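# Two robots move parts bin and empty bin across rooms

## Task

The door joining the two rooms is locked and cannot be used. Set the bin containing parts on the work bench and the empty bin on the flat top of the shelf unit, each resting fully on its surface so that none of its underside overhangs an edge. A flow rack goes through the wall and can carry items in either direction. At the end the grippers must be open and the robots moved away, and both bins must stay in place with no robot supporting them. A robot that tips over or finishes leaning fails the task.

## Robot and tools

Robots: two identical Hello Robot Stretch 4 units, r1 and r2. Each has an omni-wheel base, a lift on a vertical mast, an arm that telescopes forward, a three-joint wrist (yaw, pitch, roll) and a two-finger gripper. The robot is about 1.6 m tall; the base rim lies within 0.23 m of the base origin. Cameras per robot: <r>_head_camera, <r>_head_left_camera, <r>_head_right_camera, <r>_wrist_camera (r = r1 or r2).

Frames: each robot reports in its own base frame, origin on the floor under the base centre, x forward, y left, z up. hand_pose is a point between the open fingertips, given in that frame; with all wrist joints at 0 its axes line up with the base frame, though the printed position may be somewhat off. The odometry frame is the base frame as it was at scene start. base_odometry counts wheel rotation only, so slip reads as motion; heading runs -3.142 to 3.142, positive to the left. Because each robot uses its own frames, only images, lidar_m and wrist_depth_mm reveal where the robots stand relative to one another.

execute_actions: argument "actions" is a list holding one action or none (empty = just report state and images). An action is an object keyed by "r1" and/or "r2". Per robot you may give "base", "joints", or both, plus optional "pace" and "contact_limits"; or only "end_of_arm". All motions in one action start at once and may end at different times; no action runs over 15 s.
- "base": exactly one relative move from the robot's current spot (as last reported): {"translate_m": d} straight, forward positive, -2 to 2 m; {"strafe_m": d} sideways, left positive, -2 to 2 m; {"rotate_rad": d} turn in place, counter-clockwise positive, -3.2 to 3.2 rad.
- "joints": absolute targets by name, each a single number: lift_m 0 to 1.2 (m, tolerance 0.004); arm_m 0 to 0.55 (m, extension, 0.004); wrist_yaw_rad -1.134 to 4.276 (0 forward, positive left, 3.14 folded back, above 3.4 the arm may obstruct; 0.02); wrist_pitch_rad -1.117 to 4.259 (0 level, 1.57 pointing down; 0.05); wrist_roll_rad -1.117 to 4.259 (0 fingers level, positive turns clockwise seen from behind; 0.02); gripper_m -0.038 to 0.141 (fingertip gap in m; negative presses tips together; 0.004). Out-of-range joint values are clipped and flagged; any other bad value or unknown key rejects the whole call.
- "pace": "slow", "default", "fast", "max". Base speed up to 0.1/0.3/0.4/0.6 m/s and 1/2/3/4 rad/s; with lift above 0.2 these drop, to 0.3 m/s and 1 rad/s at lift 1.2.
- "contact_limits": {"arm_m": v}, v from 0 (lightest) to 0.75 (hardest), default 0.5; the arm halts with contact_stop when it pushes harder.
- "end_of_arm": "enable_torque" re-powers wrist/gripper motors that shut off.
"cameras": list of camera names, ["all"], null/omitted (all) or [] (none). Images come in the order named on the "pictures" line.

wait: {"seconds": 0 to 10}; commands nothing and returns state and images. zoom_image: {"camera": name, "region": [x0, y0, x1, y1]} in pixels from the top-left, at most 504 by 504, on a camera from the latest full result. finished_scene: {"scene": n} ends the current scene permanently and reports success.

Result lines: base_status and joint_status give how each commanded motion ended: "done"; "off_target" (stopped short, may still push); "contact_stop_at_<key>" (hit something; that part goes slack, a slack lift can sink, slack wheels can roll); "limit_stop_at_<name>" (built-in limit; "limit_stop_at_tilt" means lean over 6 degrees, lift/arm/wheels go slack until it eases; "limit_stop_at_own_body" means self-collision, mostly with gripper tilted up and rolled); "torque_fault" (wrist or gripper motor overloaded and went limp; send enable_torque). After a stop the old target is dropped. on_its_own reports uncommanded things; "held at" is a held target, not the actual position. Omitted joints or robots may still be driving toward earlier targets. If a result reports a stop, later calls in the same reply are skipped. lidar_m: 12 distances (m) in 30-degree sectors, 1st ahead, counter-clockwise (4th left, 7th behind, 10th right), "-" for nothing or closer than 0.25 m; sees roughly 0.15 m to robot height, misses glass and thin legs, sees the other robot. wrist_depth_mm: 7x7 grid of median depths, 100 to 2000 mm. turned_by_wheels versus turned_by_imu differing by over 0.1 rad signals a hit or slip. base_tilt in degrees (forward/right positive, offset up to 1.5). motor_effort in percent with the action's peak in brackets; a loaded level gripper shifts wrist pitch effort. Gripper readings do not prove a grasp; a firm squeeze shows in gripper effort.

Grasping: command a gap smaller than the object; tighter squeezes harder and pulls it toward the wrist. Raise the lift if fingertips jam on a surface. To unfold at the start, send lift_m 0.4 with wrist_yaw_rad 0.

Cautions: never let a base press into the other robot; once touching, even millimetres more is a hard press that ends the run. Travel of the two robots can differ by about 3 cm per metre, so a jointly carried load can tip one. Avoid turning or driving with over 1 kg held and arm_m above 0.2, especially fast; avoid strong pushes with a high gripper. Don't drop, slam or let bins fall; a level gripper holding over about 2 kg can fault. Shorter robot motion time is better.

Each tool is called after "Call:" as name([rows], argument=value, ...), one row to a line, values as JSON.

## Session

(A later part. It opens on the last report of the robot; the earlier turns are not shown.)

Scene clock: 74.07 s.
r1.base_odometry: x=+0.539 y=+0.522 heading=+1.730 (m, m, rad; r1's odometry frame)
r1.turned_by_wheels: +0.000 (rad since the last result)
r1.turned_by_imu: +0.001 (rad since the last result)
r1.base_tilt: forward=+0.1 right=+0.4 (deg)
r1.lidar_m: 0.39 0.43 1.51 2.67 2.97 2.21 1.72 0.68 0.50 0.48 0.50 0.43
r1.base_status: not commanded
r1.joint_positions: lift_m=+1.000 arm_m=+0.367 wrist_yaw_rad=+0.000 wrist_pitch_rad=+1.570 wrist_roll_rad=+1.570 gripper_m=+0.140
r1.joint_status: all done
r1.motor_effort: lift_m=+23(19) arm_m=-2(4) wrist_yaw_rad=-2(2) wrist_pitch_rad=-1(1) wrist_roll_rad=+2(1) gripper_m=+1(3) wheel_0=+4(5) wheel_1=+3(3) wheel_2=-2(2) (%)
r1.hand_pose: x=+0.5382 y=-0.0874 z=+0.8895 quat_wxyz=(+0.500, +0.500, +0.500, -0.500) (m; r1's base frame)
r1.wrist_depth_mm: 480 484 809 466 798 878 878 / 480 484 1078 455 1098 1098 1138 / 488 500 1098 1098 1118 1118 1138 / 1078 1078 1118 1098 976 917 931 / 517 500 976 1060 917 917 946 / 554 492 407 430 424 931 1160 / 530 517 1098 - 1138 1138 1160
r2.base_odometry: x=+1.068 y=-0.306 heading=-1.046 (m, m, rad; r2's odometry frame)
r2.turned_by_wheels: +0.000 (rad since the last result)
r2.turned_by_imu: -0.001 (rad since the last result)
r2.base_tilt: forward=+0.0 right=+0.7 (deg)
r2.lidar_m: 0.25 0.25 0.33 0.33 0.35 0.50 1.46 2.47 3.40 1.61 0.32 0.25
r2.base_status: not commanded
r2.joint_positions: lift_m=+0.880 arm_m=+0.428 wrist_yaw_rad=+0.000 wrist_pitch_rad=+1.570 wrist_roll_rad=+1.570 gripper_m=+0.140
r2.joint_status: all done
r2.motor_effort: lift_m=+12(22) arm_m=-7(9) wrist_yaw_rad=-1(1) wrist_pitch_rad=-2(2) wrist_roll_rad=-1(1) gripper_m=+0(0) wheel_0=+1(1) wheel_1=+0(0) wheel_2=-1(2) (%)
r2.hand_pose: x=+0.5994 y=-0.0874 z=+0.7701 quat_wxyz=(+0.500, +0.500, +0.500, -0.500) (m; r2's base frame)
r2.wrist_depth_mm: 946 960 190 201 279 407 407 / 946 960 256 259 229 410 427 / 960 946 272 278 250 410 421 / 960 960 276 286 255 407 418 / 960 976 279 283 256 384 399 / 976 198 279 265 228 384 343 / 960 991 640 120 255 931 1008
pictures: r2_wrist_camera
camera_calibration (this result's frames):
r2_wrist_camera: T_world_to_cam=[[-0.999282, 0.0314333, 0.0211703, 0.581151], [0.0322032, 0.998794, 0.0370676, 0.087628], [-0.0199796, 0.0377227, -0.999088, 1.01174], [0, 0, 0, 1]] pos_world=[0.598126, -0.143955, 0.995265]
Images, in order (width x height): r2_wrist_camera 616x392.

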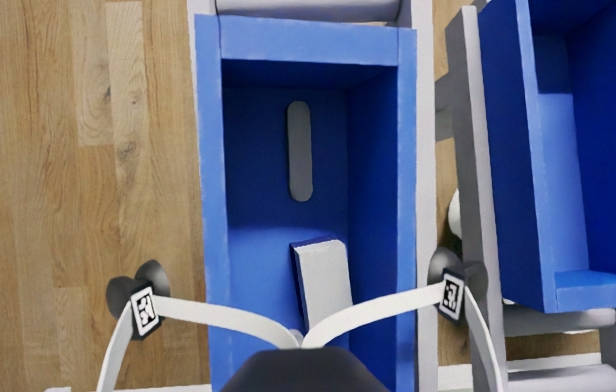

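Call:
execute_actions([
  {"r2":{"joints":{"lift_m":0.835},"pace":"slow"}},
], cameras=["r2_wrist_camera"])

Call:
execute_actions([
  {"r2":{"joints":{"gripper_m":0.05},"pace":"slow"}},
], cameras=["r2_wrist_camera"])

Scene clock: 75.57 s.
r1.base_odometry: x=+0.539 y=+0.522 heading=+1.730 (m, m, rad; r1's odometry frame)
r1.turned_by_wheels: +0.000 (rad since the last result)
r1.turned_by_imu: +0.000 (rad since the last result)
r1.base_tilt: forward=+0.1 right=+0.3 (deg)
r1.lidar_m: 0.40 0.41 1.50 2.65 3.03 2.26 1.70 0.69 0.50 0.46 0.50 0.40
r1.base_status: not commanded
r1.joint_positions: lift_m=+1.000 arm_m=+0.367 wrist_yaw_rad=+0.000 wrist_pitch_rad=+1.570 wrist_roll_rad=+1.570 gripper_m=+0.140
r1.joint_status: not commanded
r1.motor_effort: lift_m=+23(23) arm_m=-1(1) wrist_yaw_rad=-2(2) wrist_pitch_rad=+0(0) wrist_roll_rad=+1(1) gripper_m=+0(0) wheel_0=+4(4) wheel_1=+3(3) wheel_2=-2(2) (%)
r1.hand_pose: x=+0.5382 y=-0.0874 z=+0.8895 quat_wxyz=(+0.500, +0.500, +0.500, -0.500) (m; r1's base frame)
r1.wrist_depth_mm: 477 484 820 466 788 904 891 / 477 480 1098 459 1098 1118 1118 / 492 492 1078 1098 1138 1118 1118 / 1060 1060 1098 1098 991 917 917 / 517 504 991 1060 917 931 931 / 549 484 413 433 424 931 1138 / 535 517 1098 - 1160 1160 1160
r2.base_odometry: x=+1.068 y=-0.306 heading=-1.046 (m, m, rad; r2's odometry frame)
r2.turned_by_wheels: +0.000 (rad since the last result)
r2.turned_by_imu: +0.000 (rad since the last result)
r2.base_tilt: forward=+0.1 right=+0.7 (deg)
r2.lidar_m: 0.25 0.25 0.31 0.32 0.36 0.51 1.44 2.47 3.39 1.57 0.32 0.25
r2.base_status: not commanded
r2.joint_positions: lift_m=+0.836 arm_m=+0.428 wrist_yaw_rad=+0.000 wrist_pitch_rad=+1.570 wrist_roll_rad=+1.570 gripper_m=+0.140
r2.joint_status: all done
r2.motor_effort: lift_m=+5(12) arm_m=-8(7) wrist_yaw_rad=+0(1) wrist_pitch_rad=-3(3) wrist_roll_rad=-1(1) gripper_m=-1(3) wheel_0=+1(1) wheel_1=+0(0) wheel_2=+0(1) (%)
r2.hand_pose: x=+0.5994 y=-0.0874 z=+0.7257 quat_wxyz=(+0.500, +0.500, +0.500, -0.500) (m; r2's base frame)
r2.wrist_depth_mm: 917 931 150 159 169 364 325 / 917 946 206 236 200 370 317 / 931 931 229 238 204 366 320 / 931 946 233 245 206 364 307 / 931 931 237 244 209 359 312 / 931 189 239 231 185 191 314 / 946 960 158 120 201 366 960
pictures: r2_wrist_camera
camera_calibration (this result's frames):
r2_wrist_camera: T_world_to_cam=[[-0.999288, 0.0312106, 0.021221, 0.582046], [0.0319826, 0.998801, 0.037066, 0.08941], [-0.0200387, 0.0377182, -0.999087, 0.967348], [0, 0, 0, 1]] pos_world=[0.598157, -0.143956, 0.9508]
Images, in order (width x height): r2_wrist_camera 616x392.

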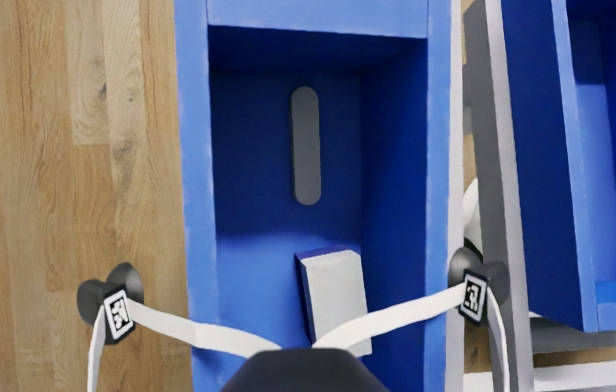

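Scene clock: 79.67 s.
r1.base_odometry: x=+0.539 y=+0.522 heading=+1.730 (m, m, rad; r1's odometry frame)
r1.turned_by_wheels: +0.000 (rad since the last result)
r1.turned_by_imu: +0.001 (rad since the last result)
r1.base_tilt: forward=+0.1 right=+0.3 (deg)
r1.lidar_m: 0.40 0.42 1.51 2.69 3.02 2.26 1.72 0.69 0.48 0.47 0.51 0.43
r1.base_status: not commanded
r1.joint_positions: lift_m=+1.000 arm_m=+0.367 wrist_yaw_rad=+0.000 wrist_pitch_rad=+1.570 wrist_roll_rad=+1.570 gripper_m=+0.140
r1.joint_status: not commanded
r1.motor_effort: lift_m=+23(23) arm_m=-1(1) wrist_yaw_rad=-1(1) wrist_pitch_rad=-1(1) wrist_roll_rad=+1(1) gripper_m=-1(3) wheel_0=+4(4) wheel_1=+3(3) wheel_2=-2(2) (%)
r1.hand_pose: x=+0.5382 y=-0.0874 z=+0.8895 quat_wxyz=(+0.500, +0.500, +0.500, -0.500) (m; r1's base frame)
r1.wrist_depth_mm: 477 480 798 466 798 891 891 / 480 488 1098 452 1118 1118 1138 / 488 496 1098 1098 1118 1118 1138 / 1078 1078 1098 1098 991 917 931 / 508 504 991 1060 917 931 931 / 549 488 413 430 424 931 1160 / 530 517 1118 - 1118 1138 1160
r2.base_odometry: x=+1.068 y=-0.306 heading=-1.046 (m, m, rad; r2's odometry frame)
r2.turned_by_wheels: +0.000 (rad since the last result)
r2.turned_by_imu: -0.001 (rad since the last result)
r2.base_tilt: forward=+0.1 right=+0.6 (deg)
r2.lidar_m: 0.25 0.25 0.33 0.33 0.36 0.50 1.45 2.48 3.38 1.60 0.33 0.26
r2.base_status: not commanded
r2.joint_positions: lift_m=+0.835 arm_m=+0.428 wrist_yaw_rad=+0.000 wrist_pitch_rad=+1.570 wrist_roll_rad=+1.570 gripper_m=+0.051
r2.joint_status: all done
r2.motor_effort: lift_m=+14(14) arm_m=-7(8) wrist_yaw_rad=+1(2) wrist_pitch_rad=-1(22) wrist_roll_rad=-1(1) gripper_m=-35(34) wheel_0=+1(1) wheel_1=+0(1) wheel_2=-1(1) (%)
r2.hand_pose: x=+0.5993 y=-0.0874 z=+0.7250 quat_wxyz=(+0.500, +0.500, +0.500, -0.500) (m; r2's base frame)
r2.wrist_depth_mm: 904 917 144 158 159 357 322 / 904 917 210 219 190 364 310 / 917 917 213 222 193 364 314 / 917 917 216 229 196 357 304 / 931 931 218 229 198 355 307 / 917 180 222 228 201 171 296 / 931 931 139 158 171 362 931
pictures: r2_wrist_camera
camera_calibration (this result's frames):
r2_wrist_camera: T_world_to_cam=[[-0.999275, 0.0318577, 0.0208356, 0.582288], [0.032615, 0.99878, 0.0370784, 0.0890489], [-0.019629, 0.0377311, -0.999095, 0.966425], [0, 0, 0, 1]] pos_world=[0.597931, -0.143955, 0.950116]
Images, in order (width x height): r2_wrist_camera 616x392.

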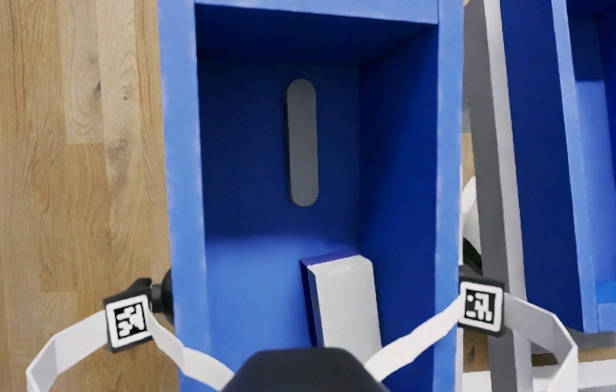

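Call:
execute_actions([
  {"r2":{"joints":{"lift_m":0.855},"pace":"slow"}},
], cameras=["r2_wrist_camera"])

Scene clock: 81.50 s.
r1.base_odometry: x=+0.539 y=+0.522 heading=+1.730 (m, m, rad; r1's odometry frame)
r1.turned_by_wheels: +0.000 (rad since the last result)
r1.turned_by_imu: +0.000 (rad since the last result)
r1.base_tilt: forward=+0.1 right=+0.4 (deg)
r1.lidar_m: 0.40 0.44 1.50 2.71 2.99 2.25 1.68 0.71 0.51 0.47 0.50 0.44
r1.base_status: not commanded
r1.joint_positions: lift_m=+1.000 arm_m=+0.367 wrist_yaw_rad=+0.000 wrist_pitch_rad=+1.570 wrist_roll_rad=+1.570 gripper_m=+0.140
r1.joint_status: not commanded
r1.motor_effort: lift_m=+23(23) arm_m=-1(2) wrist_yaw_rad=-2(2) wrist_pitch_rad=-1(1) wrist_roll_rad=+1(1) gripper_m=-1(1) wheel_0=+4(4) wheel_1=+3(3) wheel_2=-2(2) (%)
r1.hand_pose: x=+0.5382 y=-0.0874 z=+0.8895 quat_wxyz=(+0.500, +0.500, +0.500, -0.500) (m; r1's base frame)
r1.wrist_depth_mm: 477 488 809 466 798 891 891 / 480 484 1060 455 1118 1098 1118 / 488 492 1118 1118 1098 1118 1138 / 1098 1078 1098 1098 991 904 917 / 512 496 976 1078 904 917 946 / 554 484 413 430 421 931 1138 / 530 517 1118 - 1160 1138 1205
r2.base_odometry: x=+1.068 y=-0.306 heading=-1.046 (m, m, rad; r2's odometry frame)
r2.turned_by_wheels: +0.000 (rad since the last result)
r2.turned_by_imu: +0.000 (rad since the last result)
r2.base_tilt: forward=+0.1 right=+0.7 (deg)
r2.lidar_m: 0.25 0.25 0.32 0.34 0.34 0.50 1.41 2.47 3.39 1.61 0.31 0.25
r2.base_status: not commanded
r2.joint_positions: lift_m=+0.854 arm_m=+0.428 wrist_yaw_rad=+0.000 wrist_pitch_rad=+1.570 wrist_roll_rad=+1.570 gripper_m=+0.051
r2.joint_status: all done
r2.motor_effort: lift_m=+24(25) arm_m=-7(7) wrist_yaw_rad=+0(0) wrist_pitch_rad=-1(1) wrist_roll_rad=-1(1) gripper_m=-34(35) wheel_0=+1(2) wheel_1=+0(0) wheel_2=-1(1) (%)
r2.hand_pose: x=+0.5993 y=-0.0874 z=+0.7441 quat_wxyz=(+0.500, +0.500, +0.500, -0.500) (m; r2's base frame)
r2.wrist_depth_mm: 917 931 144 158 159 357 364 / 931 931 210 219 190 362 399 / 917 946 213 223 193 370 330 / 931 946 216 228 196 375 334 / 931 946 218 230 198 375 324 / 946 180 221 229 200 171 307 / 946 946 139 158 170 407 976
pictures: r2_wrist_camera
camera_calibration (this result's frames):
r2_wrist_camera: T_world_to_cam=[[-0.999276, 0.0318398, 0.0208065, 0.58192], [0.032596, 0.998781, 0.0370793, 0.0883493], [-0.0196005, 0.0377307, -0.999096, 0.98554], [0, 0, 0, 1]] pos_world=[0.597936, -0.143955, 0.969265]
Images, in order (width x height): r2_wrist_camera 616x392.

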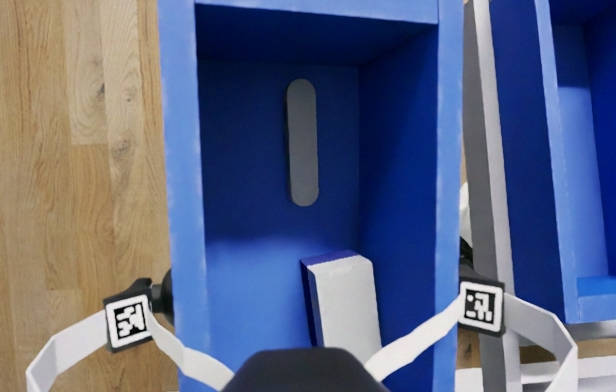

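Call:
execute_actions([
  {"r2":{"joints":{"arm_m":0.416},"pace":"slow"}},
], cameras=[])

Call:
execute_actions([
  {"r2":{"joints":{"lift_m":0.83},"pace":"slow"}},
], cameras=["r2_wrist_camera","r2_head_camera"])

Scene clock: 83.23 s.
r1.base_odometry: x=+0.539 y=+0.522 heading=+1.730 (m, m, rad; r1's odometry frame)
r1.turned_by_wheels: +0.000 (rad since the last result)
r1.turned_by_imu: +0.000 (rad since the last result)
r1.base_tilt: forward=+0.1 right=+0.4 (deg)
r1.lidar_m: 0.40 0.42 1.48 2.70 3.01 2.21 1.71 0.70 0.49 0.47 0.53 0.44
r1.base_status: not commanded
r1.joint_positions: lift_m=+1.000 arm_m=+0.367 wrist_yaw_rad=+0.000 wrist_pitch_rad=+1.570 wrist_roll_rad=+1.570 gripper_m=+0.140
r1.joint_status: not commanded
r1.motor_effort: lift_m=+23(23) arm_m=-1(1) wrist_yaw_rad=-2(2) wrist_pitch_rad=-1(1) wrist_roll_rad=+2(1) gripper_m=-1(0) wheel_0=+5(4) wheel_1=+3(3) wheel_2=-2(2) (%)
r1.hand_pose: x=+0.5382 y=-0.0874 z=+0.8895 quat_wxyz=(+0.500, +0.500, +0.500, -0.500) (m; r1's base frame)
r1.wrist_depth_mm: 477 480 809 462 798 904 878 / 480 484 1098 455 1118 1138 1160 / 488 492 1098 1078 1118 1138 1138 / 1060 1078 1098 1098 976 904 931 / 521 504 991 1060 917 931 917 / 554 488 410 430 421 917 1138 / 530 521 1098 - 1160 1160 1182
r2.base_odometry: x=+1.068 y=-0.306 heading=-1.046 (m, m, rad; r2's odometry frame)
r2.turned_by_wheels: +0.000 (rad since the last result)
r2.turned_by_imu: +0.000 (rad since the last result)
r2.base_tilt: forward=+0.1 right=+0.7 (deg)
r2.lidar_m: 0.25 0.25 0.34 0.32 0.35 0.51 1.43 2.48 3.40 1.57 0.33 0.25
r2.base_status: not commanded
r2.joint_positions: lift_m=+0.854 arm_m=+0.417 wrist_yaw_rad=+0.000 wrist_pitch_rad=+1.570 wrist_roll_rad=+1.570 gripper_m=+0.051
r2.joint_status: all done
r2.motor_effort: lift_m=+24(24) arm_m=-8(7) wrist_yaw_rad=+2(1) wrist_pitch_rad=-1(1) wrist_roll_rad=-1(0) gripper_m=-34(32) wheel_0=+1(1) wheel_1=+0(1) wheel_2=+0(0) (%)
r2.hand_pose: x=+0.5885 y=-0.0874 z=+0.7441 quat_wxyz=(+0.500, +0.500, +0.500, -0.500) (m; r2's base frame)
r2.wrist_depth_mm: 931 931 144 158 159 340 387 / 931 931 210 219 190 343 397 / 931 931 213 222 193 349 394 / 946 946 214 229 195 353 392 / 931 946 218 229 197 362 324 / 931 180 221 229 200 171 303 / 946 960 139 158 171 392 976
pictures: none
No camera images: the call's "cameras" was empty. Leave "cameras" out to get every camera's image.

Scene clock: 84.23 s.
r1.base_odometry: x=+0.539 y=+0.522 heading=+1.730 (m, m, rad; r1's odometry frame)
r1.turned_by_wheels: +0.000 (rad since the last result)
r1.turned_by_imu: +0.000 (rad since the last result)
r1.base_tilt: forward=+0.1 right=+0.4 (deg)
r1.lidar_m: 0.39 0.44 1.52 2.72 2.97 2.23 1.72 0.69 0.49 0.46 0.50 0.43
r1.base_status: not commanded
r1.joint_positions: lift_m=+1.000 arm_m=+0.367 wrist_yaw_rad=+0.000 wrist_pitch_rad=+1.570 wrist_roll_rad=+1.570 gripper_m=+0.140
r1.joint_status: not commanded
r1.motor_effort: lift_m=+23(23) arm_m=-2(1) wrist_yaw_rad=-2(2) wrist_pitch_rad=-1(0) wrist_roll_rad=+1(2) gripper_m=-1(0) wheel_0=+4(4) wheel_1=+3(3) wheel_2=-2(2) (%)
r1.hand_pose: x=+0.5382 y=-0.0874 z=+0.8895 quat_wxyz=(+0.500, +0.500, +0.500, -0.500) (m; r1's base frame)
r1.wrist_depth_mm: 477 480 809 466 788 891 878 / 480 484 1078 455 1098 1118 1118 / 488 492 1098 1098 1118 1118 1118 / 1060 1098 1078 1098 991 917 917 / 521 504 1008 1078 917 917 917 / 549 488 413 433 421 931 1182 / 525 517 1098 - 1138 1160 1160
r2.base_odometry: x=+1.068 y=-0.306 heading=-1.046 (m, m, rad; r2's odometry frame)
r2.turned_by_wheels: +0.000 (rad since the last result)
r2.turned_by_imu: +0.000 (rad since the last result)
r2.base_tilt: forward=+0.1 right=+0.7 (deg)
r2.lidar_m: 0.25 0.25 0.31 0.33 0.35 0.49 1.44 2.51 3.38 1.56 0.33 0.25
r2.base_status: not commanded
r2.joint_positions: lift_m=+0.830 arm_m=+0.417 wrist_yaw_rad=+0.000 wrist_pitch_rad=+1.570 wrist_roll_rad=+1.570 gripper_m=+0.051
r2.joint_status: all done
r2.motor_effort: lift_m=+14(23) arm_m=-7(8) wrist_yaw_rad=+2(3) wrist_pitch_rad=-1(1) wrist_roll_rad=-1(1) gripper_m=-32(34) wheel_0=+2(1) wheel_1=+0(0) wheel_2=+0(1) (%)
r2.hand_pose: x=+0.5885 y=-0.0874 z=+0.7200 quat_wxyz=(+0.500, +0.500, +0.500, -0.500) (m; r2's base frame)
r2.wrist_depth_mm: 904 904 144 158 159 340 307 / 891 904 210 219 190 345 309 / 904 904 213 223 193 349 312 / 917 917 215 229 195 351 301 / 917 931 218 229 198 351 304 / 917 180 222 229 201 171 281 / 917 931 139 158 171 364 931
pictures: r2_head_camera, r2_wrist_camera
camera_calibration (this result's frames):
r2_wrist_camera: T_world_to_cam=[[-0.999279, 0.0317818, 0.0207872, 0.571607], [0.0325373, 0.998782, 0.0370799, 0.0896329], [-0.0195834, 0.0377296, -0.999096, 0.96117], [0, 0, 0, 1]] pos_world=[0.587101, -0.143955, 0.945096]
Images, in order (width x height): r2_head_camera 420x560, r2_wrist_camera 616x392.

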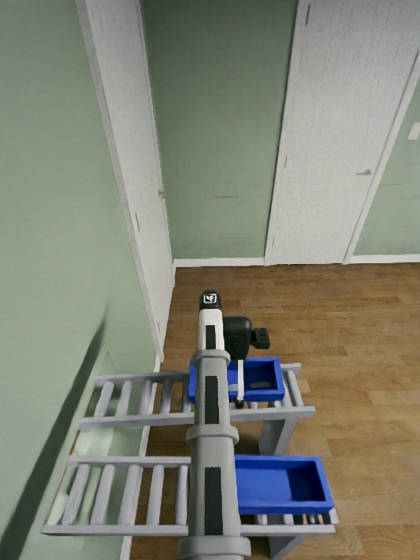

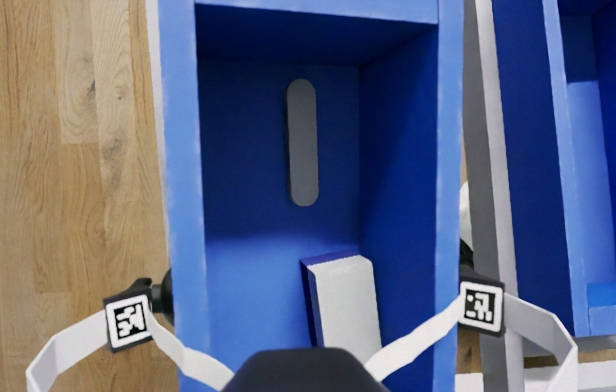

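Call:
execute_actions([
  {"r2":{"joints":{"lift_m":0.815},"pace":"slow"}},
], cameras=["r2_wrist_camera"])

Scene clock: 85.33 s.
r1.base_odometry: x=+0.539 y=+0.522 heading=+1.730 (m, m, rad; r1's odometry frame)
r1.turned_by_wheels: +0.000 (rad since the last result)
r1.turned_by_imu: +0.000 (rad since the last result)
r1.base_tilt: forward=+0.1 right=+0.3 (deg)
r1.lidar_m: 0.39 0.42 1.51 2.70 2.98 2.24 1.71 0.69 0.48 0.47 0.52 0.41
r1.base_status: not commanded
r1.joint_positions: lift_m=+1.000 arm_m=+0.367 wrist_yaw_rad=+0.000 wrist_pitch_rad=+1.570 wrist_roll_rad=+1.570 gripper_m=+0.140
r1.joint_status: not commanded
r1.motor_effort: lift_m=+23(23) arm_m=-1(2) wrist_yaw_rad=-2(2) wrist_pitch_rad=+0(0) wrist_roll_rad=+1(2) gripper_m=+0(3) wheel_0=+4(4) wheel_1=+3(3) wheel_2=-2(2) (%)
r1.hand_pose: x=+0.5382 y=-0.0874 z=+0.8895 quat_wxyz=(+0.500, +0.500, +0.500, -0.500) (m; r1's base frame)
r1.wrist_depth_mm: 480 484 820 462 798 891 878 / 480 484 1098 455 1078 1098 1138 / 484 496 1078 1098 1118 1138 1138 / 1060 1078 1098 1098 991 904 931 / 512 500 1008 1098 931 917 904 / 554 484 415 433 418 931 1160 / 525 521 1098 - 1138 1160 1160
r2.base_odometry: x=+1.068 y=-0.306 heading=-1.045 (m, m, rad; r2's odometry frame)
r2.turned_by_wheels: +0.000 (rad since the last result)
r2.turned_by_imu: +0.000 (rad since the last result)
r2.base_tilt: forward=+0.1 right=+0.7 (deg)
r2.lidar_m: 0.25 0.25 0.33 0.33 0.33 0.52 1.45 2.46 3.41 1.58 0.32 0.26
r2.base_status: not commanded
r2.joint_positions: lift_m=+0.816 arm_m=+0.417 wrist_yaw_rad=+0.001 wrist_pitch_rad=+1.569 wrist_roll_rad=+1.571 gripper_m=+0.051
r2.joint_status: all done
r2.motor_effort: lift_m=+2(14) arm_m=-8(7) wrist_yaw_rad=-3(2) wrist_pitch_rad=+1(3) wrist_roll_rad=-5(5) gripper_m=-27(34) wheel_0=+1(1) wheel_1=+0(0) wheel_2=+2(2) (%)
r2.hand_pose: x=+0.5888 y=-0.0874 z=+0.7059 quat_wxyz=(+0.501, +0.500, +0.500, -0.499) (m; r2's base frame)
r2.wrist_depth_mm: 904 904 143 157 160 332 300 / 904 904 210 217 195 351 303 / 904 917 212 219 198 347 293 / 904 917 215 224 200 345 296 / 904 917 218 229 203 342 298 / 917 178 220 229 206 166 281 / 917 931 138 156 172 351 357
pictures: r2_wrist_camera
camera_calibration (this result's frames):
r2_wrist_camera: T_world_to_cam=[[-0.999287, 0.0320993, 0.0198702, 0.572916], [0.0328207, 0.998772, 0.0371118, 0.0899514], [-0.0186545, 0.0377375, -0.999114, 0.946626], [0, 0, 0, 1]] pos_world=[0.587214, -0.143954, 0.931065]
Images, in order (width x height): r2_wrist_camera 616x392.

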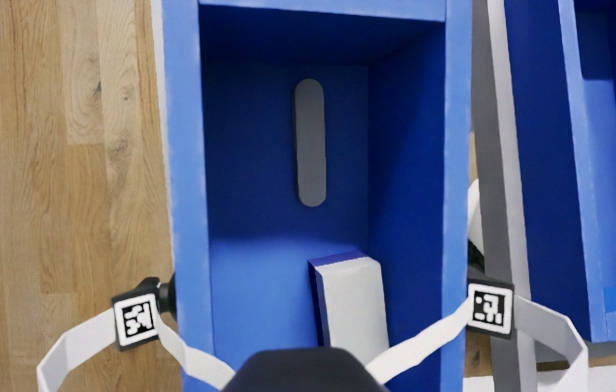

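Contact. Release slowly.

Call:
execute_actions([
  {"r2":{"joints":{"gripper_m":0.14,"lift_m":0.83},"pace":"slow"}},
], cameras=["r2_wrist_camera"])

Call:
execute_actions([
  {"r2":{"joints":{"lift_m":0.95},"pace":"slow"}},
], cameras=["r2_wrist_camera","r2_head_camera","r1_head_camera"])

Scene clock: 89.63 s.
r1.base_odometry: x=+0.539 y=+0.522 heading=+1.730 (m, m, rad; r1's odometry frame)
r1.turned_by_wheels: +0.000 (rad since the last result)
r1.turned_by_imu: +0.001 (rad since the last result)
r1.base_tilt: forward=+0.1 right=+0.4 (deg)
r1.lidar_m: 0.40 0.44 1.50 2.70 2.98 2.23 1.70 0.68 0.48 0.47 0.52 0.44
r1.base_status: not commanded
r1.joint_positions: lift_m=+1.000 arm_m=+0.367 wrist_yaw_rad=+0.000 wrist_pitch_rad=+1.570 wrist_roll_rad=+1.570 gripper_m=+0.140
r1.joint_status: not commanded
r1.motor_effort: lift_m=+23(23) arm_m=+0(1) wrist_yaw_rad=-1(2) wrist_pitch_rad=-1(1) wrist_roll_rad=+2(2) gripper_m=+3(1) wheel_0=+4(4) wheel_1=+3(2) wheel_2=-2(2) (%)
r1.hand_pose: x=+0.5382 y=-0.0874 z=+0.8895 quat_wxyz=(+0.500, +0.500, +0.500, -0.500) (m; r1's base frame)
r1.wrist_depth_mm: 473 484 809 462 798 904 891 / 480 484 1098 455 1118 1098 1138 / 492 496 1098 1098 1118 1118 1138 / 1060 1078 1098 1118 991 931 931 / 517 508 976 1078 917 904 931 / 549 488 413 433 424 917 1138 / 530 512 1098 - 1138 1160 1160
r2.base_odometry: x=+1.068 y=-0.306 heading=-1.046 (m, m, rad; r2's odometry frame)
r2.turned_by_wheels: +0.000 (rad since the last result)
r2.turned_by_imu: -0.001 (rad since the last result)
r2.base_tilt: forward=+0.1 right=+0.6 (deg)
r2.lidar_m: 0.25 0.25 0.31 0.33 0.36 0.51 1.43 2.48 3.35 1.61 0.31 0.26
r2.base_status: not commanded
r2.joint_positions: lift_m=+0.831 arm_m=+0.417 wrist_yaw_rad=+0.000 wrist_pitch_rad=+1.570 wrist_roll_rad=+1.570 gripper_m=+0.140
r2.joint_status: all done
r2.motor_effort: lift_m=+10(25) arm_m=-7(8) wrist_yaw_rad=-2(1) wrist_pitch_rad=-1(19) wrist_roll_rad=-2(4) gripper_m=+0(32) wheel_0=+1(1) wheel_1=-1(1) wheel_2=+1(3) (%)
r2.hand_pose: x=+0.5885 y=-0.0874 z=+0.7204 quat_wxyz=(+0.500, +0.500, +0.500, -0.500) (m; r2's base frame)
r2.wrist_depth_mm: 904 917 148 156 165 368 312 / 917 917 223 233 197 366 317 / 917 931 228 235 200 362 307 / 931 931 230 239 203 359 309 / 931 931 234 243 205 347 310 / 917 189 236 244 181 195 301 / 917 946 156 119 197 373 904
pictures: r2_wrist_camera
camera_calibration (this result's frames):
r2_wrist_camera: T_world_to_cam=[[-0.999287, 0.0314854, 0.0208318, 0.571576], [0.0322428, 0.998792, 0.037079, 0.0897917], [-0.0196392, 0.0377242, -0.999095, 0.961601], [0, 0, 0, 1]] pos_world=[0.587159, -0.143955, 0.945494]
Images, in order (width x height): r2_wrist_camera 616x392.

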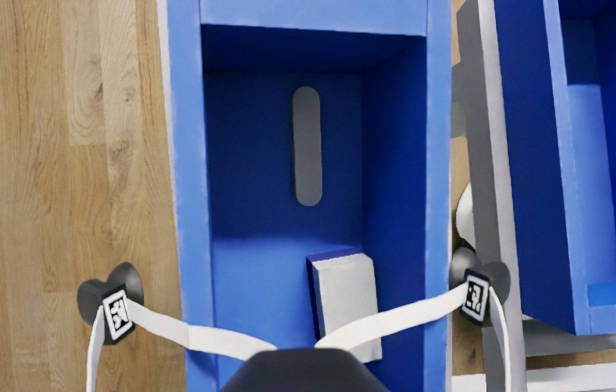

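Scene clock: 91.47 s.
r1.base_odometry: x=+0.539 y=+0.522 heading=+1.730 (m, m, rad; r1's odometry frame)
r1.turned_by_wheels: +0.000 (rad since the last result)
r1.turned_by_imu: +0.000 (rad since the last result)
r1.base_tilt: forward=+0.1 right=+0.4 (deg)
r1.lidar_m: 0.41 0.44 1.53 2.69 2.99 2.24 1.71 0.68 0.49 0.47 0.52 0.42
r1.base_status: not commanded
r1.joint_positions: lift_m=+1.000 arm_m=+0.367 wrist_yaw_rad=+0.000 wrist_pitch_rad=+1.570 wrist_roll_rad=+1.570 gripper_m=+0.140
r1.joint_status: not commanded
r1.motor_effort: lift_m=+23(23) arm_m=-1(1) wrist_yaw_rad=-2(2) wrist_pitch_rad=-1(1) wrist_roll_rad=+1(1) gripper_m=+0(2) wheel_0=+4(4) wheel_1=+3(2) wheel_2=-2(2) (%)
r1.hand_pose: x=+0.5382 y=-0.0874 z=+0.8895 quat_wxyz=(+0.500, +0.500, +0.500, -0.500) (m; r1's base frame)
r1.wrist_depth_mm: 480 480 809 462 798 891 878 / 480 484 1078 455 1098 1118 1138 / 484 492 1098 1098 1118 1138 1118 / 1060 1060 1078 1098 991 917 904 / 517 500 976 1060 917 917 931 / 549 484 413 433 421 931 1182 / 535 521 1098 - 1118 1138 1160
r2.base_odometry: x=+1.068 y=-0.306 heading=-1.046 (m, m, rad; r2's odometry frame)
r2.turned_by_wheels: +0.000 (rad since the last result)
r2.turned_by_imu: -0.001 (rad since the last result)
r2.base_tilt: forward=+0.1 right=+0.6 (deg)
r2.lidar_m: 0.25 0.25 0.33 0.34 0.36 0.50 1.43 2.46 3.44 1.61 0.32 0.25
r2.base_status: not commanded
r2.joint_positions: lift_m=+0.950 arm_m=+0.417 wrist_yaw_rad=+0.000 wrist_pitch_rad=+1.570 wrist_roll_rad=+1.570 gripper_m=+0.140
r2.joint_status: all done
r2.motor_effort: lift_m=+22(24) arm_m=-7(7) wrist_yaw_rad=-2(1) wrist_pitch_rad=-3(6) wrist_roll_rad=-2(2) gripper_m=+2(2) wheel_0=+1(1) wheel_1=-1(1) wheel_2=-1(1) (%)
r2.hand_pose: x=+0.5884 y=-0.0874 z=+0.8393 quat_wxyz=(+0.500, +0.500, +0.500, -0.500) (m; r2's base frame)
r2.wrist_depth_mm: 1008 1025 362 362 1042 452 778 / 1025 1025 359 272 364 480 462 / 1008 1025 347 347 332 473 459 / 1042 1042 349 353 504 473 449 / 1025 1042 355 355 362 407 436 / 1060 198 349 359 309 462 492 / 1042 1042 991 120 668 488 492
pictures: r1_head_camera, r2_head_camera, r2_wrist_camera
camera_calibration (this result's frames):
r2_wrist_camera: T_world_to_cam=[[-0.999287, 0.0313167, 0.0210886, 0.568774], [0.0320837, 0.998797, 0.0370703, 0.0854864], [-0.0199023, 0.0377205, -0.99909, 1.08057], [0, 0, 0, 1]] pos_world=[0.587132, -0.143955, 1.06442]
Images, in order (width x height): r1_head_camera 420x560, r2_head_camera 420x560, r2_wrist_camera 616x392.

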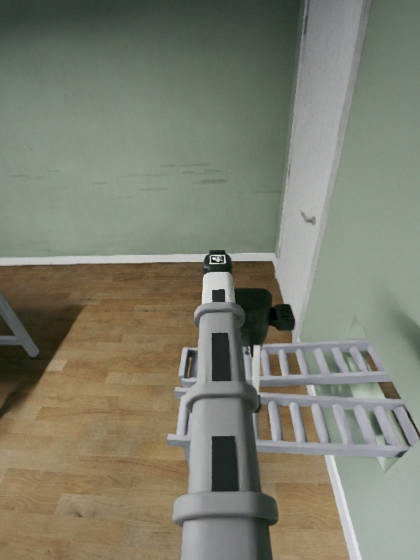

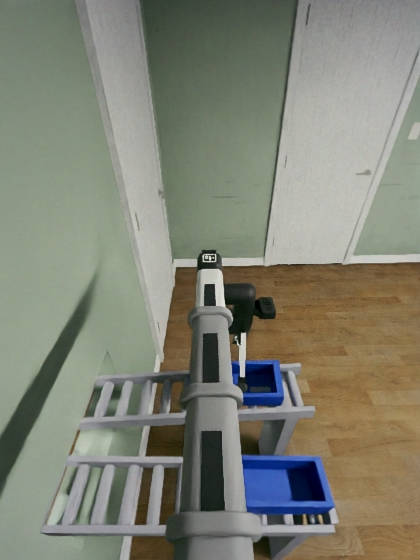

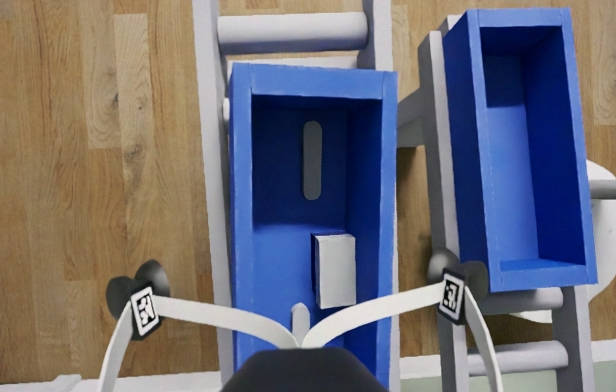

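Call:
execute_actions([
  {"r2":{"joints":{"arm_m":0.405},"pace":"slow"}},
], cameras=[])

Call:
execute_actions([
  {"r2":{"joints":{"lift_m":0.86},"pace":"slow"}},
], cameras=["r2_wrist_camera"])

Scene clock: 93.17 s.
r1.base_odometry: x=+0.539 y=+0.522 heading=+1.730 (m, m, rad; r1's odometry frame)
r1.turned_by_wheels: +0.000 (rad since the last result)
r1.turned_by_imu: +0.000 (rad since the last result)
r1.base_tilt: forward=+0.1 right=+0.3 (deg)
r1.lidar_m: 0.38 0.44 1.53 2.69 2.99 2.26 1.74 0.68 0.50 0.47 0.52 0.43
r1.base_status: not commanded
r1.joint_positions: lift_m=+1.000 arm_m=+0.367 wrist_yaw_rad=+0.000 wrist_pitch_rad=+1.570 wrist_roll_rad=+1.570 gripper_m=+0.140
r1.joint_status: not commanded
r1.motor_effort: lift_m=+23(23) arm_m=-2(1) wrist_yaw_rad=-1(2) wrist_pitch_rad=-2(1) wrist_roll_rad=+3(1) gripper_m=-2(2) wheel_0=+4(5) wheel_1=+3(2) wheel_2=-2(2) (%)
r1.hand_pose: x=+0.5382 y=-0.0874 z=+0.8895 quat_wxyz=(+0.500, +0.500, +0.500, -0.500) (m; r1's base frame)
r1.wrist_depth_mm: 480 484 798 466 798 891 891 / 480 488 1098 455 1118 1118 1138 / 484 496 1098 1098 1118 1118 1138 / 1078 1098 1118 1098 991 931 917 / 512 500 976 1060 917 917 946 / 549 488 413 433 421 917 1138 / 535 517 1118 - 1138 1138 1160
r2.base_odometry: x=+1.068 y=-0.306 heading=-1.046 (m, m, rad; r2's odometry frame)
r2.turned_by_wheels: +0.000 (rad since the last result)
r2.turned_by_imu: +0.000 (rad since the last result)
r2.base_tilt: forward=+0.1 right=+0.6 (deg)
r2.lidar_m: 0.25 0.25 0.34 0.32 0.37 0.53 1.43 2.50 3.40 1.56 0.32 0.25
r2.base_status: not commanded
r2.joint_positions: lift_m=+0.950 arm_m=+0.406 wrist_yaw_rad=+0.000 wrist_pitch_rad=+1.570 wrist_roll_rad=+1.570 gripper_m=+0.140
r2.joint_status: all done
r2.motor_effort: lift_m=+23(23) arm_m=-8(8) wrist_yaw_rad=+1(2) wrist_pitch_rad=-2(2) wrist_roll_rad=-2(2) gripper_m=-2(0) wheel_0=+1(1) wheel_1=-1(1) wheel_2=+0(1) (%)
r2.hand_pose: x=+0.5775 y=-0.0874 z=+0.8393 quat_wxyz=(+0.500, +0.500, +0.500, -0.500) (m; r2's base frame)
r2.wrist_depth_mm: 1008 1025 359 362 1042 449 1078 / 1025 1042 340 273 488 480 778 / 1025 1042 342 345 508 488 452 / 1025 1042 349 351 477 480 455 / 1025 1042 353 353 477 415 436 / 1042 198 351 340 307 466 492 / 1025 1042 368 120 732 480 492
pictures: none
No camera images: the call's "cameras" was empty. Leave "cameras" out to get every camera's image.

Scene clock: 94.80 s.
r1.base_odometry: x=+0.539 y=+0.522 heading=+1.730 (m, m, rad; r1's odometry frame)
r1.turned_by_wheels: +0.000 (rad since the last result)
r1.turned_by_imu: +0.000 (rad since the last result)
r1.base_tilt: forward=+0.1 right=+0.3 (deg)
r1.lidar_m: 0.41 0.45 1.52 2.66 2.98 2.26 1.72 0.66 0.51 0.47 0.52 0.43
r1.base_status: not commanded
r1.joint_positions: lift_m=+1.000 arm_m=+0.367 wrist_yaw_rad=+0.000 wrist_pitch_rad=+1.570 wrist_roll_rad=+1.570 gripper_m=+0.140
r1.joint_status: not commanded
r1.motor_effort: lift_m=+23(23) arm_m=-1(1) wrist_yaw_rad=-2(2) wrist_pitch_rad=-1(1) wrist_roll_rad=+2(1) gripper_m=+0(4) wheel_0=+4(4) wheel_1=+3(3) wheel_2=-2(2) (%)
r1.hand_pose: x=+0.5382 y=-0.0874 z=+0.8895 quat_wxyz=(+0.500, +0.500, +0.500, -0.500) (m; r1's base frame)
r1.wrist_depth_mm: 477 484 820 462 798 891 878 / 477 488 1098 452 1138 1118 1138 / 488 492 1098 1078 1118 1118 1138 / 1060 1098 1078 1098 1008 917 931 / 517 504 976 1060 917 917 931 / 554 492 413 430 421 917 1160 / 525 517 1118 - 1160 1160 1160
r2.base_odometry: x=+1.068 y=-0.306 heading=-1.046 (m, m, rad; r2's odometry frame)
r2.turned_by_wheels: +0.000 (rad since the last result)
r2.turned_by_imu: +0.000 (rad since the last result)
r2.base_tilt: forward=+0.1 right=+0.6 (deg)
r2.lidar_m: 0.25 0.25 0.35 0.32 0.33 0.50 1.43 2.48 3.39 1.60 0.31 0.25
r2.base_status: not commanded
r2.joint_positions: lift_m=+0.860 arm_m=+0.406 wrist_yaw_rad=+0.000 wrist_pitch_rad=+1.569 wrist_roll_rad=+1.570 gripper_m=+0.140
r2.joint_status: all done
r2.motor_effort: lift_m=+11(21) arm_m=-7(8) wrist_yaw_rad=+0(2) wrist_pitch_rad=+0(1) wrist_roll_rad=-1(2) gripper_m=-1(1) wheel_0=+1(1) wheel_1=-1(1) wheel_2=-1(0) (%)
r2.hand_pose: x=+0.5776 y=-0.0874 z=+0.7502 quat_wxyz=(+0.501, +0.500, +0.500, -0.499) (m; r2's base frame)
r2.wrist_depth_mm: 917 946 171 180 191 364 384 / 931 946 220 252 205 368 404 / 931 931 254 260 221 375 402 / 946 946 258 268 222 382 397 / 931 960 260 267 223 343 394 / 960 203 181 264 208 345 310 / 960 946 266 122 235 407 1008
pictures: r2_wrist_camera
camera_calibration (this result's frames):
r2_wrist_camera: T_world_to_cam=[[-0.9993, 0.0313166, 0.020477, 0.560333], [0.0320609, 0.998797, 0.0370901, 0.089134], [-0.0192908, 0.0377207, -0.999102, 0.990993], [0, 0, 0, 1]] pos_world=[0.5762, -0.143955, 0.975323]
Images, in order (width x height): r2_wrist_camera 616x392.

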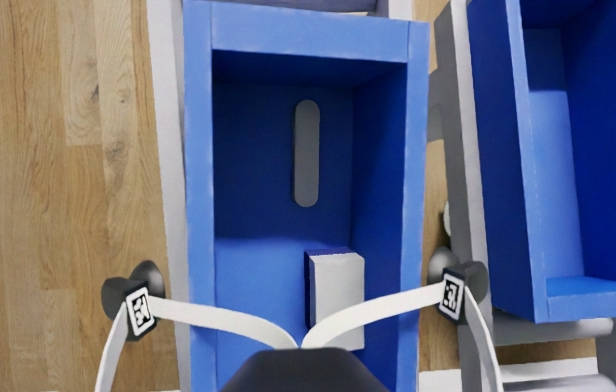

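Call:
execute_actions([
  {"r2":{"joints":{"lift_m":1.0},"pace":"slow"}},
], cameras=["r2_wrist_camera","r2_head_right_camera","r2_head_camera"])

Call:
zoom_image(camera="r2_head_right_camera", region=[150, 330, 290, 440])

Call:
zoom_image(camera="r2_wrist_camera", region=[160, 0, 460, 300])

Scene clock: 97.57 s.
r1.base_odometry: x=+0.539 y=+0.522 heading=+1.730 (m, m, rad; r1's odometry frame)
r1.turned_by_wheels: +0.000 (rad since the last result)
r1.turned_by_imu: +0.001 (rad since the last result)
r1.base_tilt: forward=+0.1 right=+0.3 (deg)
r1.lidar_m: 0.40 0.42 1.48 2.69 3.02 2.23 1.72 0.69 0.52 0.46 0.50 0.43
r1.base_status: not commanded
r1.joint_positions: lift_m=+1.000 arm_m=+0.367 wrist_yaw_rad=+0.000 wrist_pitch_rad=+1.570 wrist_roll_rad=+1.570 gripper_m=+0.140
r1.joint_status: not commanded
r1.motor_effort: lift_m=+23(23) arm_m=-1(2) wrist_yaw_rad=-1(2) wrist_pitch_rad=+0(1) wrist_roll_rad=+2(1) gripper_m=-5(6) wheel_0=+4(4) wheel_1=+3(3) wheel_2=-2(2) (%)
r1.hand_pose: x=+0.5382 y=-0.0874 z=+0.8895 quat_wxyz=(+0.500, +0.500, +0.500, -0.500) (m; r1's base frame)
r1.wrist_depth_mm: 477 480 809 462 798 891 891 / 480 484 1078 459 1118 1118 1138 / 484 496 1078 1138 1138 1138 1138 / 1078 1098 1078 1138 1008 917 917 / 517 500 991 1060 904 917 917 / 549 484 413 433 424 931 1160 / 525 521 1098 - 1138 1138 1160
r2.base_odometry: x=+1.068 y=-0.306 heading=-1.046 (m, m, rad; r2's odometry frame)
r2.turned_by_wheels: +0.000 (rad since the last result)
r2.turned_by_imu: -0.001 (rad since the last result)
r2.base_tilt: forward=+0.1 right=+0.7 (deg)
r2.lidar_m: 0.25 0.25 0.31 0.34 0.35 0.52 1.42 2.51 3.39 1.61 0.31 0.25
r2.base_status: not commanded
r2.joint_positions: lift_m=+1.000 arm_m=+0.406 wrist_yaw_rad=+0.000 wrist_pitch_rad=+1.570 wrist_roll_rad=+1.570 gripper_m=+0.140
r2.joint_status: all done
r2.motor_effort: lift_m=+22(23) arm_m=-8(7) wrist_yaw_rad=+1(1) wrist_pitch_rad=-1(0) wrist_roll_rad=-2(2) gripper_m=+1(0) wheel_0=+1(1) wheel_1=-1(0) wheel_2=+0(0) (%)
r2.hand_pose: x=+0.5776 y=-0.0874 z=+0.8893 quat_wxyz=(+0.501, +0.500, +0.500, -0.499) (m; r2's base frame)
r2.wrist_depth_mm: 1060 1078 1078 1098 1118 484 1138 / 1060 1078 427 418 539 525 1138 / 1078 1078 394 392 530 539 1138 / 1078 1078 402 402 525 525 866 / 1078 1098 407 404 530 452 946 / 1078 198 353 407 424 544 1160 / 1060 1078 1008 120 960 539 960
pictures: r2_head_camera, r2_head_right_camera, r2_wrist_camera
camera_calibration (this result's frames):
r2_wrist_camera: T_world_to_cam=[[-0.999296, 0.0313167, 0.0206447, 0.557282], [0.0320672, 0.998797, 0.0370847, 0.0839775], [-0.0194585, 0.0377206, -0.999099, 1.13006], [0, 0, 0, 1]] pos_world=[0.576187, -0.143955, 1.11442]
Images, in order (width x height): r2_head_camera 420x560, r2_head_right_camera 420x672, r2_wrist_camera 616x392.

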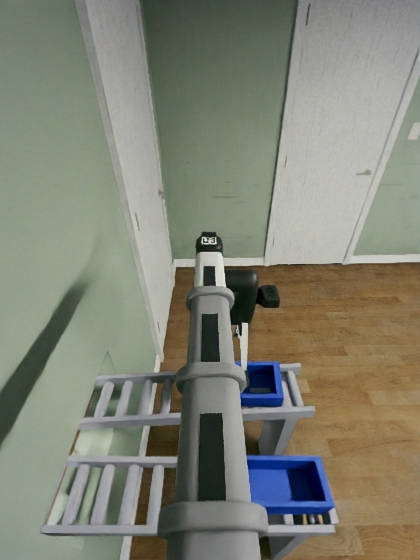

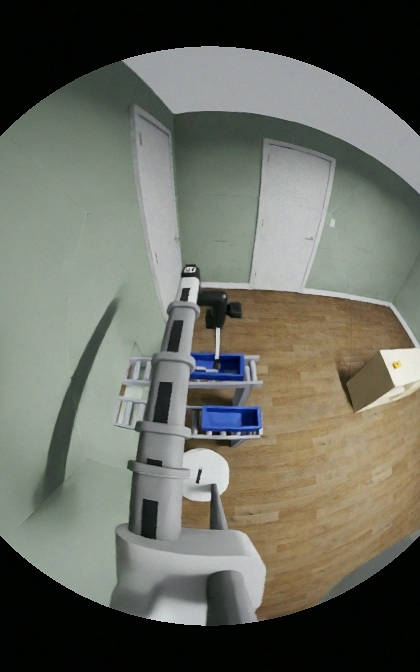

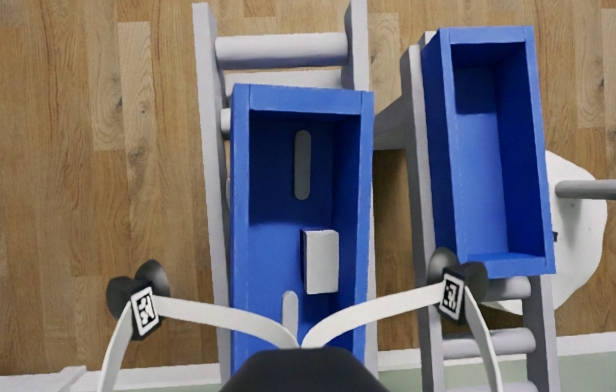

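Region (150, 330, 290, 440) of r2_head_right_camera's 420x672 image, scaled by 3.600, with more detail than that image has; it fills the top 396 rows of this view, and the rest is white.

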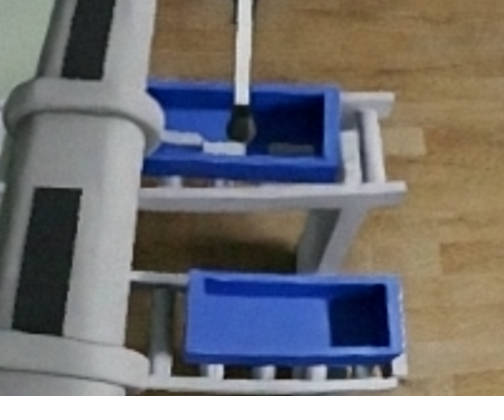

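Region (160, 0, 460, 300) of r2_wrist_camera's 616x392 image, scaled by 1.680.

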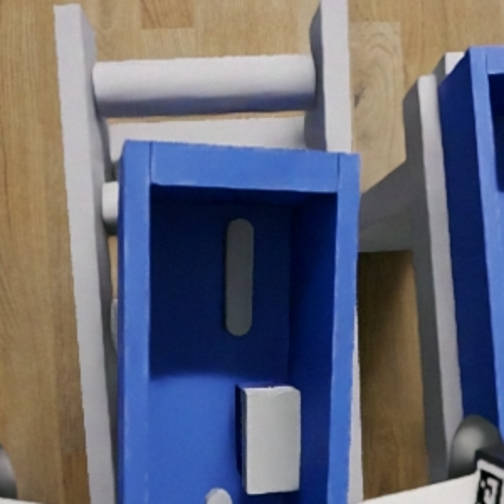

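Call:
execute_actions([
  {"r2":{"joints":{"lift_m":0.85},"pace":"slow"}},
], cameras=["r2_wrist_camera"])

Call:
execute_actions([
  {"r2":{"joints":{"arm_m":0.43},"pace":"slow","contact_limits":{"arm_m":0.3}}},
], cameras=["r2_wrist_camera"])

Scene clock: 100.23 s.
r1.base_odometry: x=+0.539 y=+0.522 heading=+1.730 (m, m, rad; r1's odometry frame)
r1.turned_by_wheels: +0.000 (rad since the last result)
r1.turned_by_imu: +0.001 (rad since the last result)
r1.base_tilt: forward=+0.1 right=+0.4 (deg)
r1.lidar_m: 0.39 0.45 1.49 2.70 2.98 2.25 1.69 0.70 0.50 0.47 0.52 0.43
r1.base_status: not commanded
r1.joint_positions: lift_m=+1.000 arm_m=+0.367 wrist_yaw_rad=+0.000 wrist_pitch_rad=+1.570 wrist_roll_rad=+1.570 gripper_m=+0.140
r1.joint_status: not commanded
r1.motor_effort: lift_m=+23(23) arm_m=-1(1) wrist_yaw_rad=-2(2) wrist_pitch_rad=-1(2) wrist_roll_rad=+1(0) gripper_m=+1(1) wheel_0=+4(4) wheel_1=+2(3) wheel_2=-2(2) (%)
r1.hand_pose: x=+0.5382 y=-0.0874 z=+0.8895 quat_wxyz=(+0.500, +0.500, +0.500, -0.500) (m; r1's base frame)
r1.wrist_depth_mm: 480 484 809 466 798 891 891 / 480 484 1078 459 1118 1118 1118 / 492 496 1098 1098 1118 1138 1118 / 1078 1098 1098 1098 991 917 917 / 512 508 991 1060 931 917 931 / 554 488 410 433 424 917 1138 / 530 521 1098 - 1160 1138 1160
r2.base_odometry: x=+1.068 y=-0.306 heading=-1.046 (m, m, rad; r2's odometry frame)
r2.turned_by_wheels: +0.000 (rad since the last result)
r2.turned_by_imu: -0.001 (rad since the last result)
r2.base_tilt: forward=+0.1 right=+0.6 (deg)
r2.lidar_m: 0.25 0.25 0.32 0.33 0.36 0.52 1.45 2.49 3.37 1.57 0.32 0.25
r2.base_status: not commanded
r2.joint_positions: lift_m=+0.851 arm_m=+0.406 wrist_yaw_rad=+0.000 wrist_pitch_rad=+1.568 wrist_roll_rad=+1.570 gripper_m=+0.140
r2.joint_status: all done
r2.motor_effort: lift_m=+10(22) arm_m=-7(7) wrist_yaw_rad=-2(1) wrist_pitch_rad=+4(4) wrist_roll_rad=-1(2) gripper_m=+0(1) wheel_0=+1(1) wheel_1=-1(1) wheel_2=+0(0) (%)
r2.hand_pose: x=+0.5780 y=-0.0874 z=+0.7403 quat_wxyz=(+0.501, +0.500, +0.500, -0.499) (m; r2's base frame)
r2.wrist_depth_mm: 931 931 165 172 180 366 384 / 931 931 222 247 193 373 394 / 931 931 246 252 208 379 389 / 931 946 250 257 208 377 389 / 946 960 253 262 222 366 382 / 931 193 173 262 196 329 312 / 946 960 216 121 207 917 946
pictures: r2_wrist_camera
camera_calibration (this result's frames):
r2_wrist_camera: T_world_to_cam=[[-0.999329, 0.0313166, 0.0190156, 0.562051], [0.0320067, 0.998797, 0.0371374, 0.0894831], [-0.0178298, 0.0377211, -0.999129, 0.98031], [0, 0, 0, 1]] pos_world=[0.576288, -0.143955, 0.965446]
Images, in order (width x height): r2_wrist_camera 616x392.

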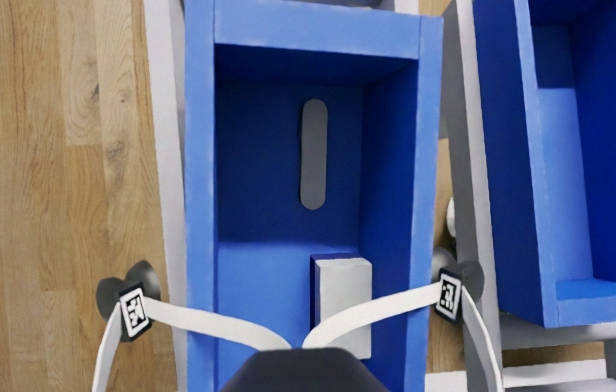

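Scene clock: 101.53 s.
r1.base_odometry: x=+0.539 y=+0.522 heading=+1.730 (m, m, rad; r1's odometry frame)
r1.turned_by_wheels: +0.000 (rad since the last result)
r1.turned_by_imu: +0.000 (rad since the last result)
r1.base_tilt: forward=+0.2 right=+0.3 (deg)
r1.lidar_m: 0.41 0.43 1.52 2.66 3.02 2.24 1.72 0.70 0.50 0.47 0.51 0.42
r1.base_status: not commanded
r1.joint_positions: lift_m=+1.000 arm_m=+0.367 wrist_yaw_rad=+0.000 wrist_pitch_rad=+1.570 wrist_roll_rad=+1.570 gripper_m=+0.140
r1.joint_status: not commanded
r1.motor_effort: lift_m=+23(23) arm_m=-1(1) wrist_yaw_rad=-2(2) wrist_pitch_rad=-1(1) wrist_roll_rad=+2(2) gripper_m=-2(3) wheel_0=+4(4) wheel_1=+3(3) wheel_2=-2(2) (%)
r1.hand_pose: x=+0.5382 y=-0.0874 z=+0.8895 quat_wxyz=(+0.500, +0.500, +0.500, -0.500) (m; r1's base frame)
r1.wrist_depth_mm: 477 484 809 466 788 891 878 / 480 488 1098 455 1118 1138 1138 / 488 492 1078 1098 1118 1118 1138 / 1060 1078 1078 1118 991 917 917 / 517 504 976 1098 904 917 946 / 554 488 410 433 421 931 1160 / 530 517 1118 - 1138 1138 1160
r2.base_odometry: x=+1.068 y=-0.306 heading=-1.046 (m, m, rad; r2's odometry frame)
r2.turned_by_wheels: +0.000 (rad since the last result)
r2.turned_by_imu: +0.000 (rad since the last result)
r2.base_tilt: forward=+0.1 right=+0.7 (deg)
r2.lidar_m: 0.25 0.25 0.32 0.33 0.36 0.50 1.45 2.48 3.38 1.59 0.31 0.25
r2.base_status: not commanded
r2.joint_positions: lift_m=+0.851 arm_m=+0.428 wrist_yaw_rad=-0.001 wrist_pitch_rad=+1.575 wrist_roll_rad=+1.570 gripper_m=+0.140
r2.joint_status: all done
r2.motor_effort: lift_m=+11(11) arm_m=+8(12) wrist_yaw_rad=+4(0) wrist_pitch_rad=-15(16) wrist_roll_rad=-1(0) gripper_m=-3(2) wheel_0=+1(1) wheel_1=-1(1) wheel_2=-1(1) (%)
r2.contact_limits: arm_m 0.3
r2.hand_pose: x=+0.5982 y=-0.0874 z=+0.7403 quat_wxyz=(+0.499, +0.499, +0.501, -0.501) (m; r2's base frame)
r2.wrist_depth_mm: 917 931 163 168 177 357 362 / 931 931 243 246 216 362 397 / 917 931 247 249 234 366 329 / 917 946 249 255 236 370 334 / 946 946 252 258 236 357 322 / 931 196 177 259 208 202 324 / 946 946 260 121 223 407 946
pictures: r2_wrist_camera
camera_calibration (this result's frames):
r2_wrist_camera: T_world_to_cam=[[-0.999156, 0.0321996, 0.0255177, 0.57739], [0.0331302, 0.998769, 0.0369276, 0.0883185], [-0.0242972, 0.0377418, -0.998992, 0.984392], [0, 0, 0, 1]] pos_world=[0.597895, -0.143954, 0.965405]
Images, in order (width x height): r2_wrist_camera 616x392.

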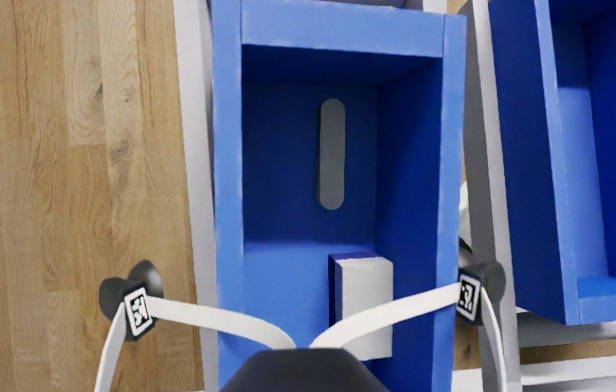

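Call:
execute_actions([
  {"r2":{"joints":{"arm_m":0.388},"pace":"slow","contact_limits":{"arm_m":0.3}}},
], cameras=["r2_wrist_camera"])

Scene clock: 103.77 s.
r1.base_odometry: x=+0.539 y=+0.522 heading=+1.730 (m, m, rad; r1's odometry frame)
r1.turned_by_wheels: +0.000 (rad since the last result)
r1.turned_by_imu: +0.001 (rad since the last result)
r1.base_tilt: forward=+0.1 right=+0.4 (deg)
r1.lidar_m: 0.41 0.41 1.48 2.68 2.99 2.26 1.74 0.68 0.46 0.48 0.52 0.45
r1.base_status: not commanded
r1.joint_positions: lift_m=+1.000 arm_m=+0.367 wrist_yaw_rad=+0.000 wrist_pitch_rad=+1.570 wrist_roll_rad=+1.570 gripper_m=+0.140
r1.joint_status: not commanded
r1.motor_effort: lift_m=+23(23) arm_m=-1(1) wrist_yaw_rad=-1(2) wrist_pitch_rad=-1(0) wrist_roll_rad=+2(1) gripper_m=-1(1) wheel_0=+5(4) wheel_1=+3(2) wheel_2=-2(2) (%)
r1.hand_pose: x=+0.5382 y=-0.0874 z=+0.8895 quat_wxyz=(+0.500, +0.500, +0.500, -0.500) (m; r1's base frame)
r1.wrist_depth_mm: 477 488 809 462 798 904 878 / 477 488 1098 459 1118 1118 1118 / 492 492 1078 1098 1138 1118 1138 / 1060 1098 1060 1098 991 917 917 / 517 504 976 1042 917 917 931 / 549 488 415 430 424 917 1160 / 525 517 1118 - 1160 1160 1160
r2.base_odometry: x=+1.068 y=-0.306 heading=-1.046 (m, m, rad; r2's odometry frame)
r2.turned_by_wheels: +0.000 (rad since the last result)
r2.turned_by_imu: -0.001 (rad since the last result)
r2.base_tilt: forward=+0.1 right=+0.7 (deg)
r2.lidar_m: 0.25 0.25 0.32 0.33 0.35 0.52 1.43 2.50 3.39 1.60 0.32 0.25
r2.base_status: not commanded
r2.joint_positions: lift_m=+0.850 arm_m=+0.389 wrist_yaw_rad=+0.000 wrist_pitch_rad=+1.567 wrist_roll_rad=+1.570 gripper_m=+0.140
r2.joint_status: all done
r2.motor_effort: lift_m=+12(12) arm_m=-8(9) wrist_yaw_rad=-3(3) wrist_pitch_rad=+6(13) wrist_roll_rad=+0(1) gripper_m=-2(0) wheel_0=+1(1) wheel_1=-1(1) wheel_2=-1(1) (%)
r2.contact_limits: arm_m 0.3
r2.hand_pose: x=+0.5614 y=-0.0874 z=+0.7401 quat_wxyz=(+0.501, +0.500, +0.500, -0.499) (m; r2's base frame)
r2.wrist_depth_mm: 917 246 273 278 402 357 375 / 931 245 190 189 196 364 392 / 931 248 258 262 232 349 389 / 931 931 262 265 231 353 387 / 946 931 266 270 230 315 387 / 946 189 220 242 196 301 310 / 960 265 254 122 603 387 946
pictures: r2_wrist_camera
camera_calibration (this result's frames):
r2_wrist_camera: T_world_to_cam=[[-0.999355, 0.0308358, 0.0184229, 0.545796], [0.031504, 0.998813, 0.0371555, 0.0902938], [-0.0172554, 0.037712, -0.99914, 0.979508], [0, 0, 0, 1]] pos_world=[0.559501, -0.143956, 0.965256]
Images, in order (width x height): r2_wrist_camera 616x392.

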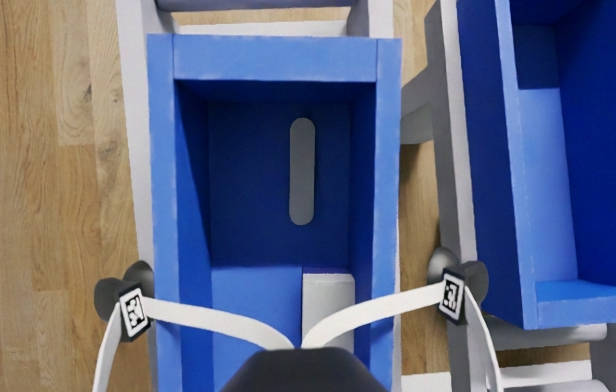

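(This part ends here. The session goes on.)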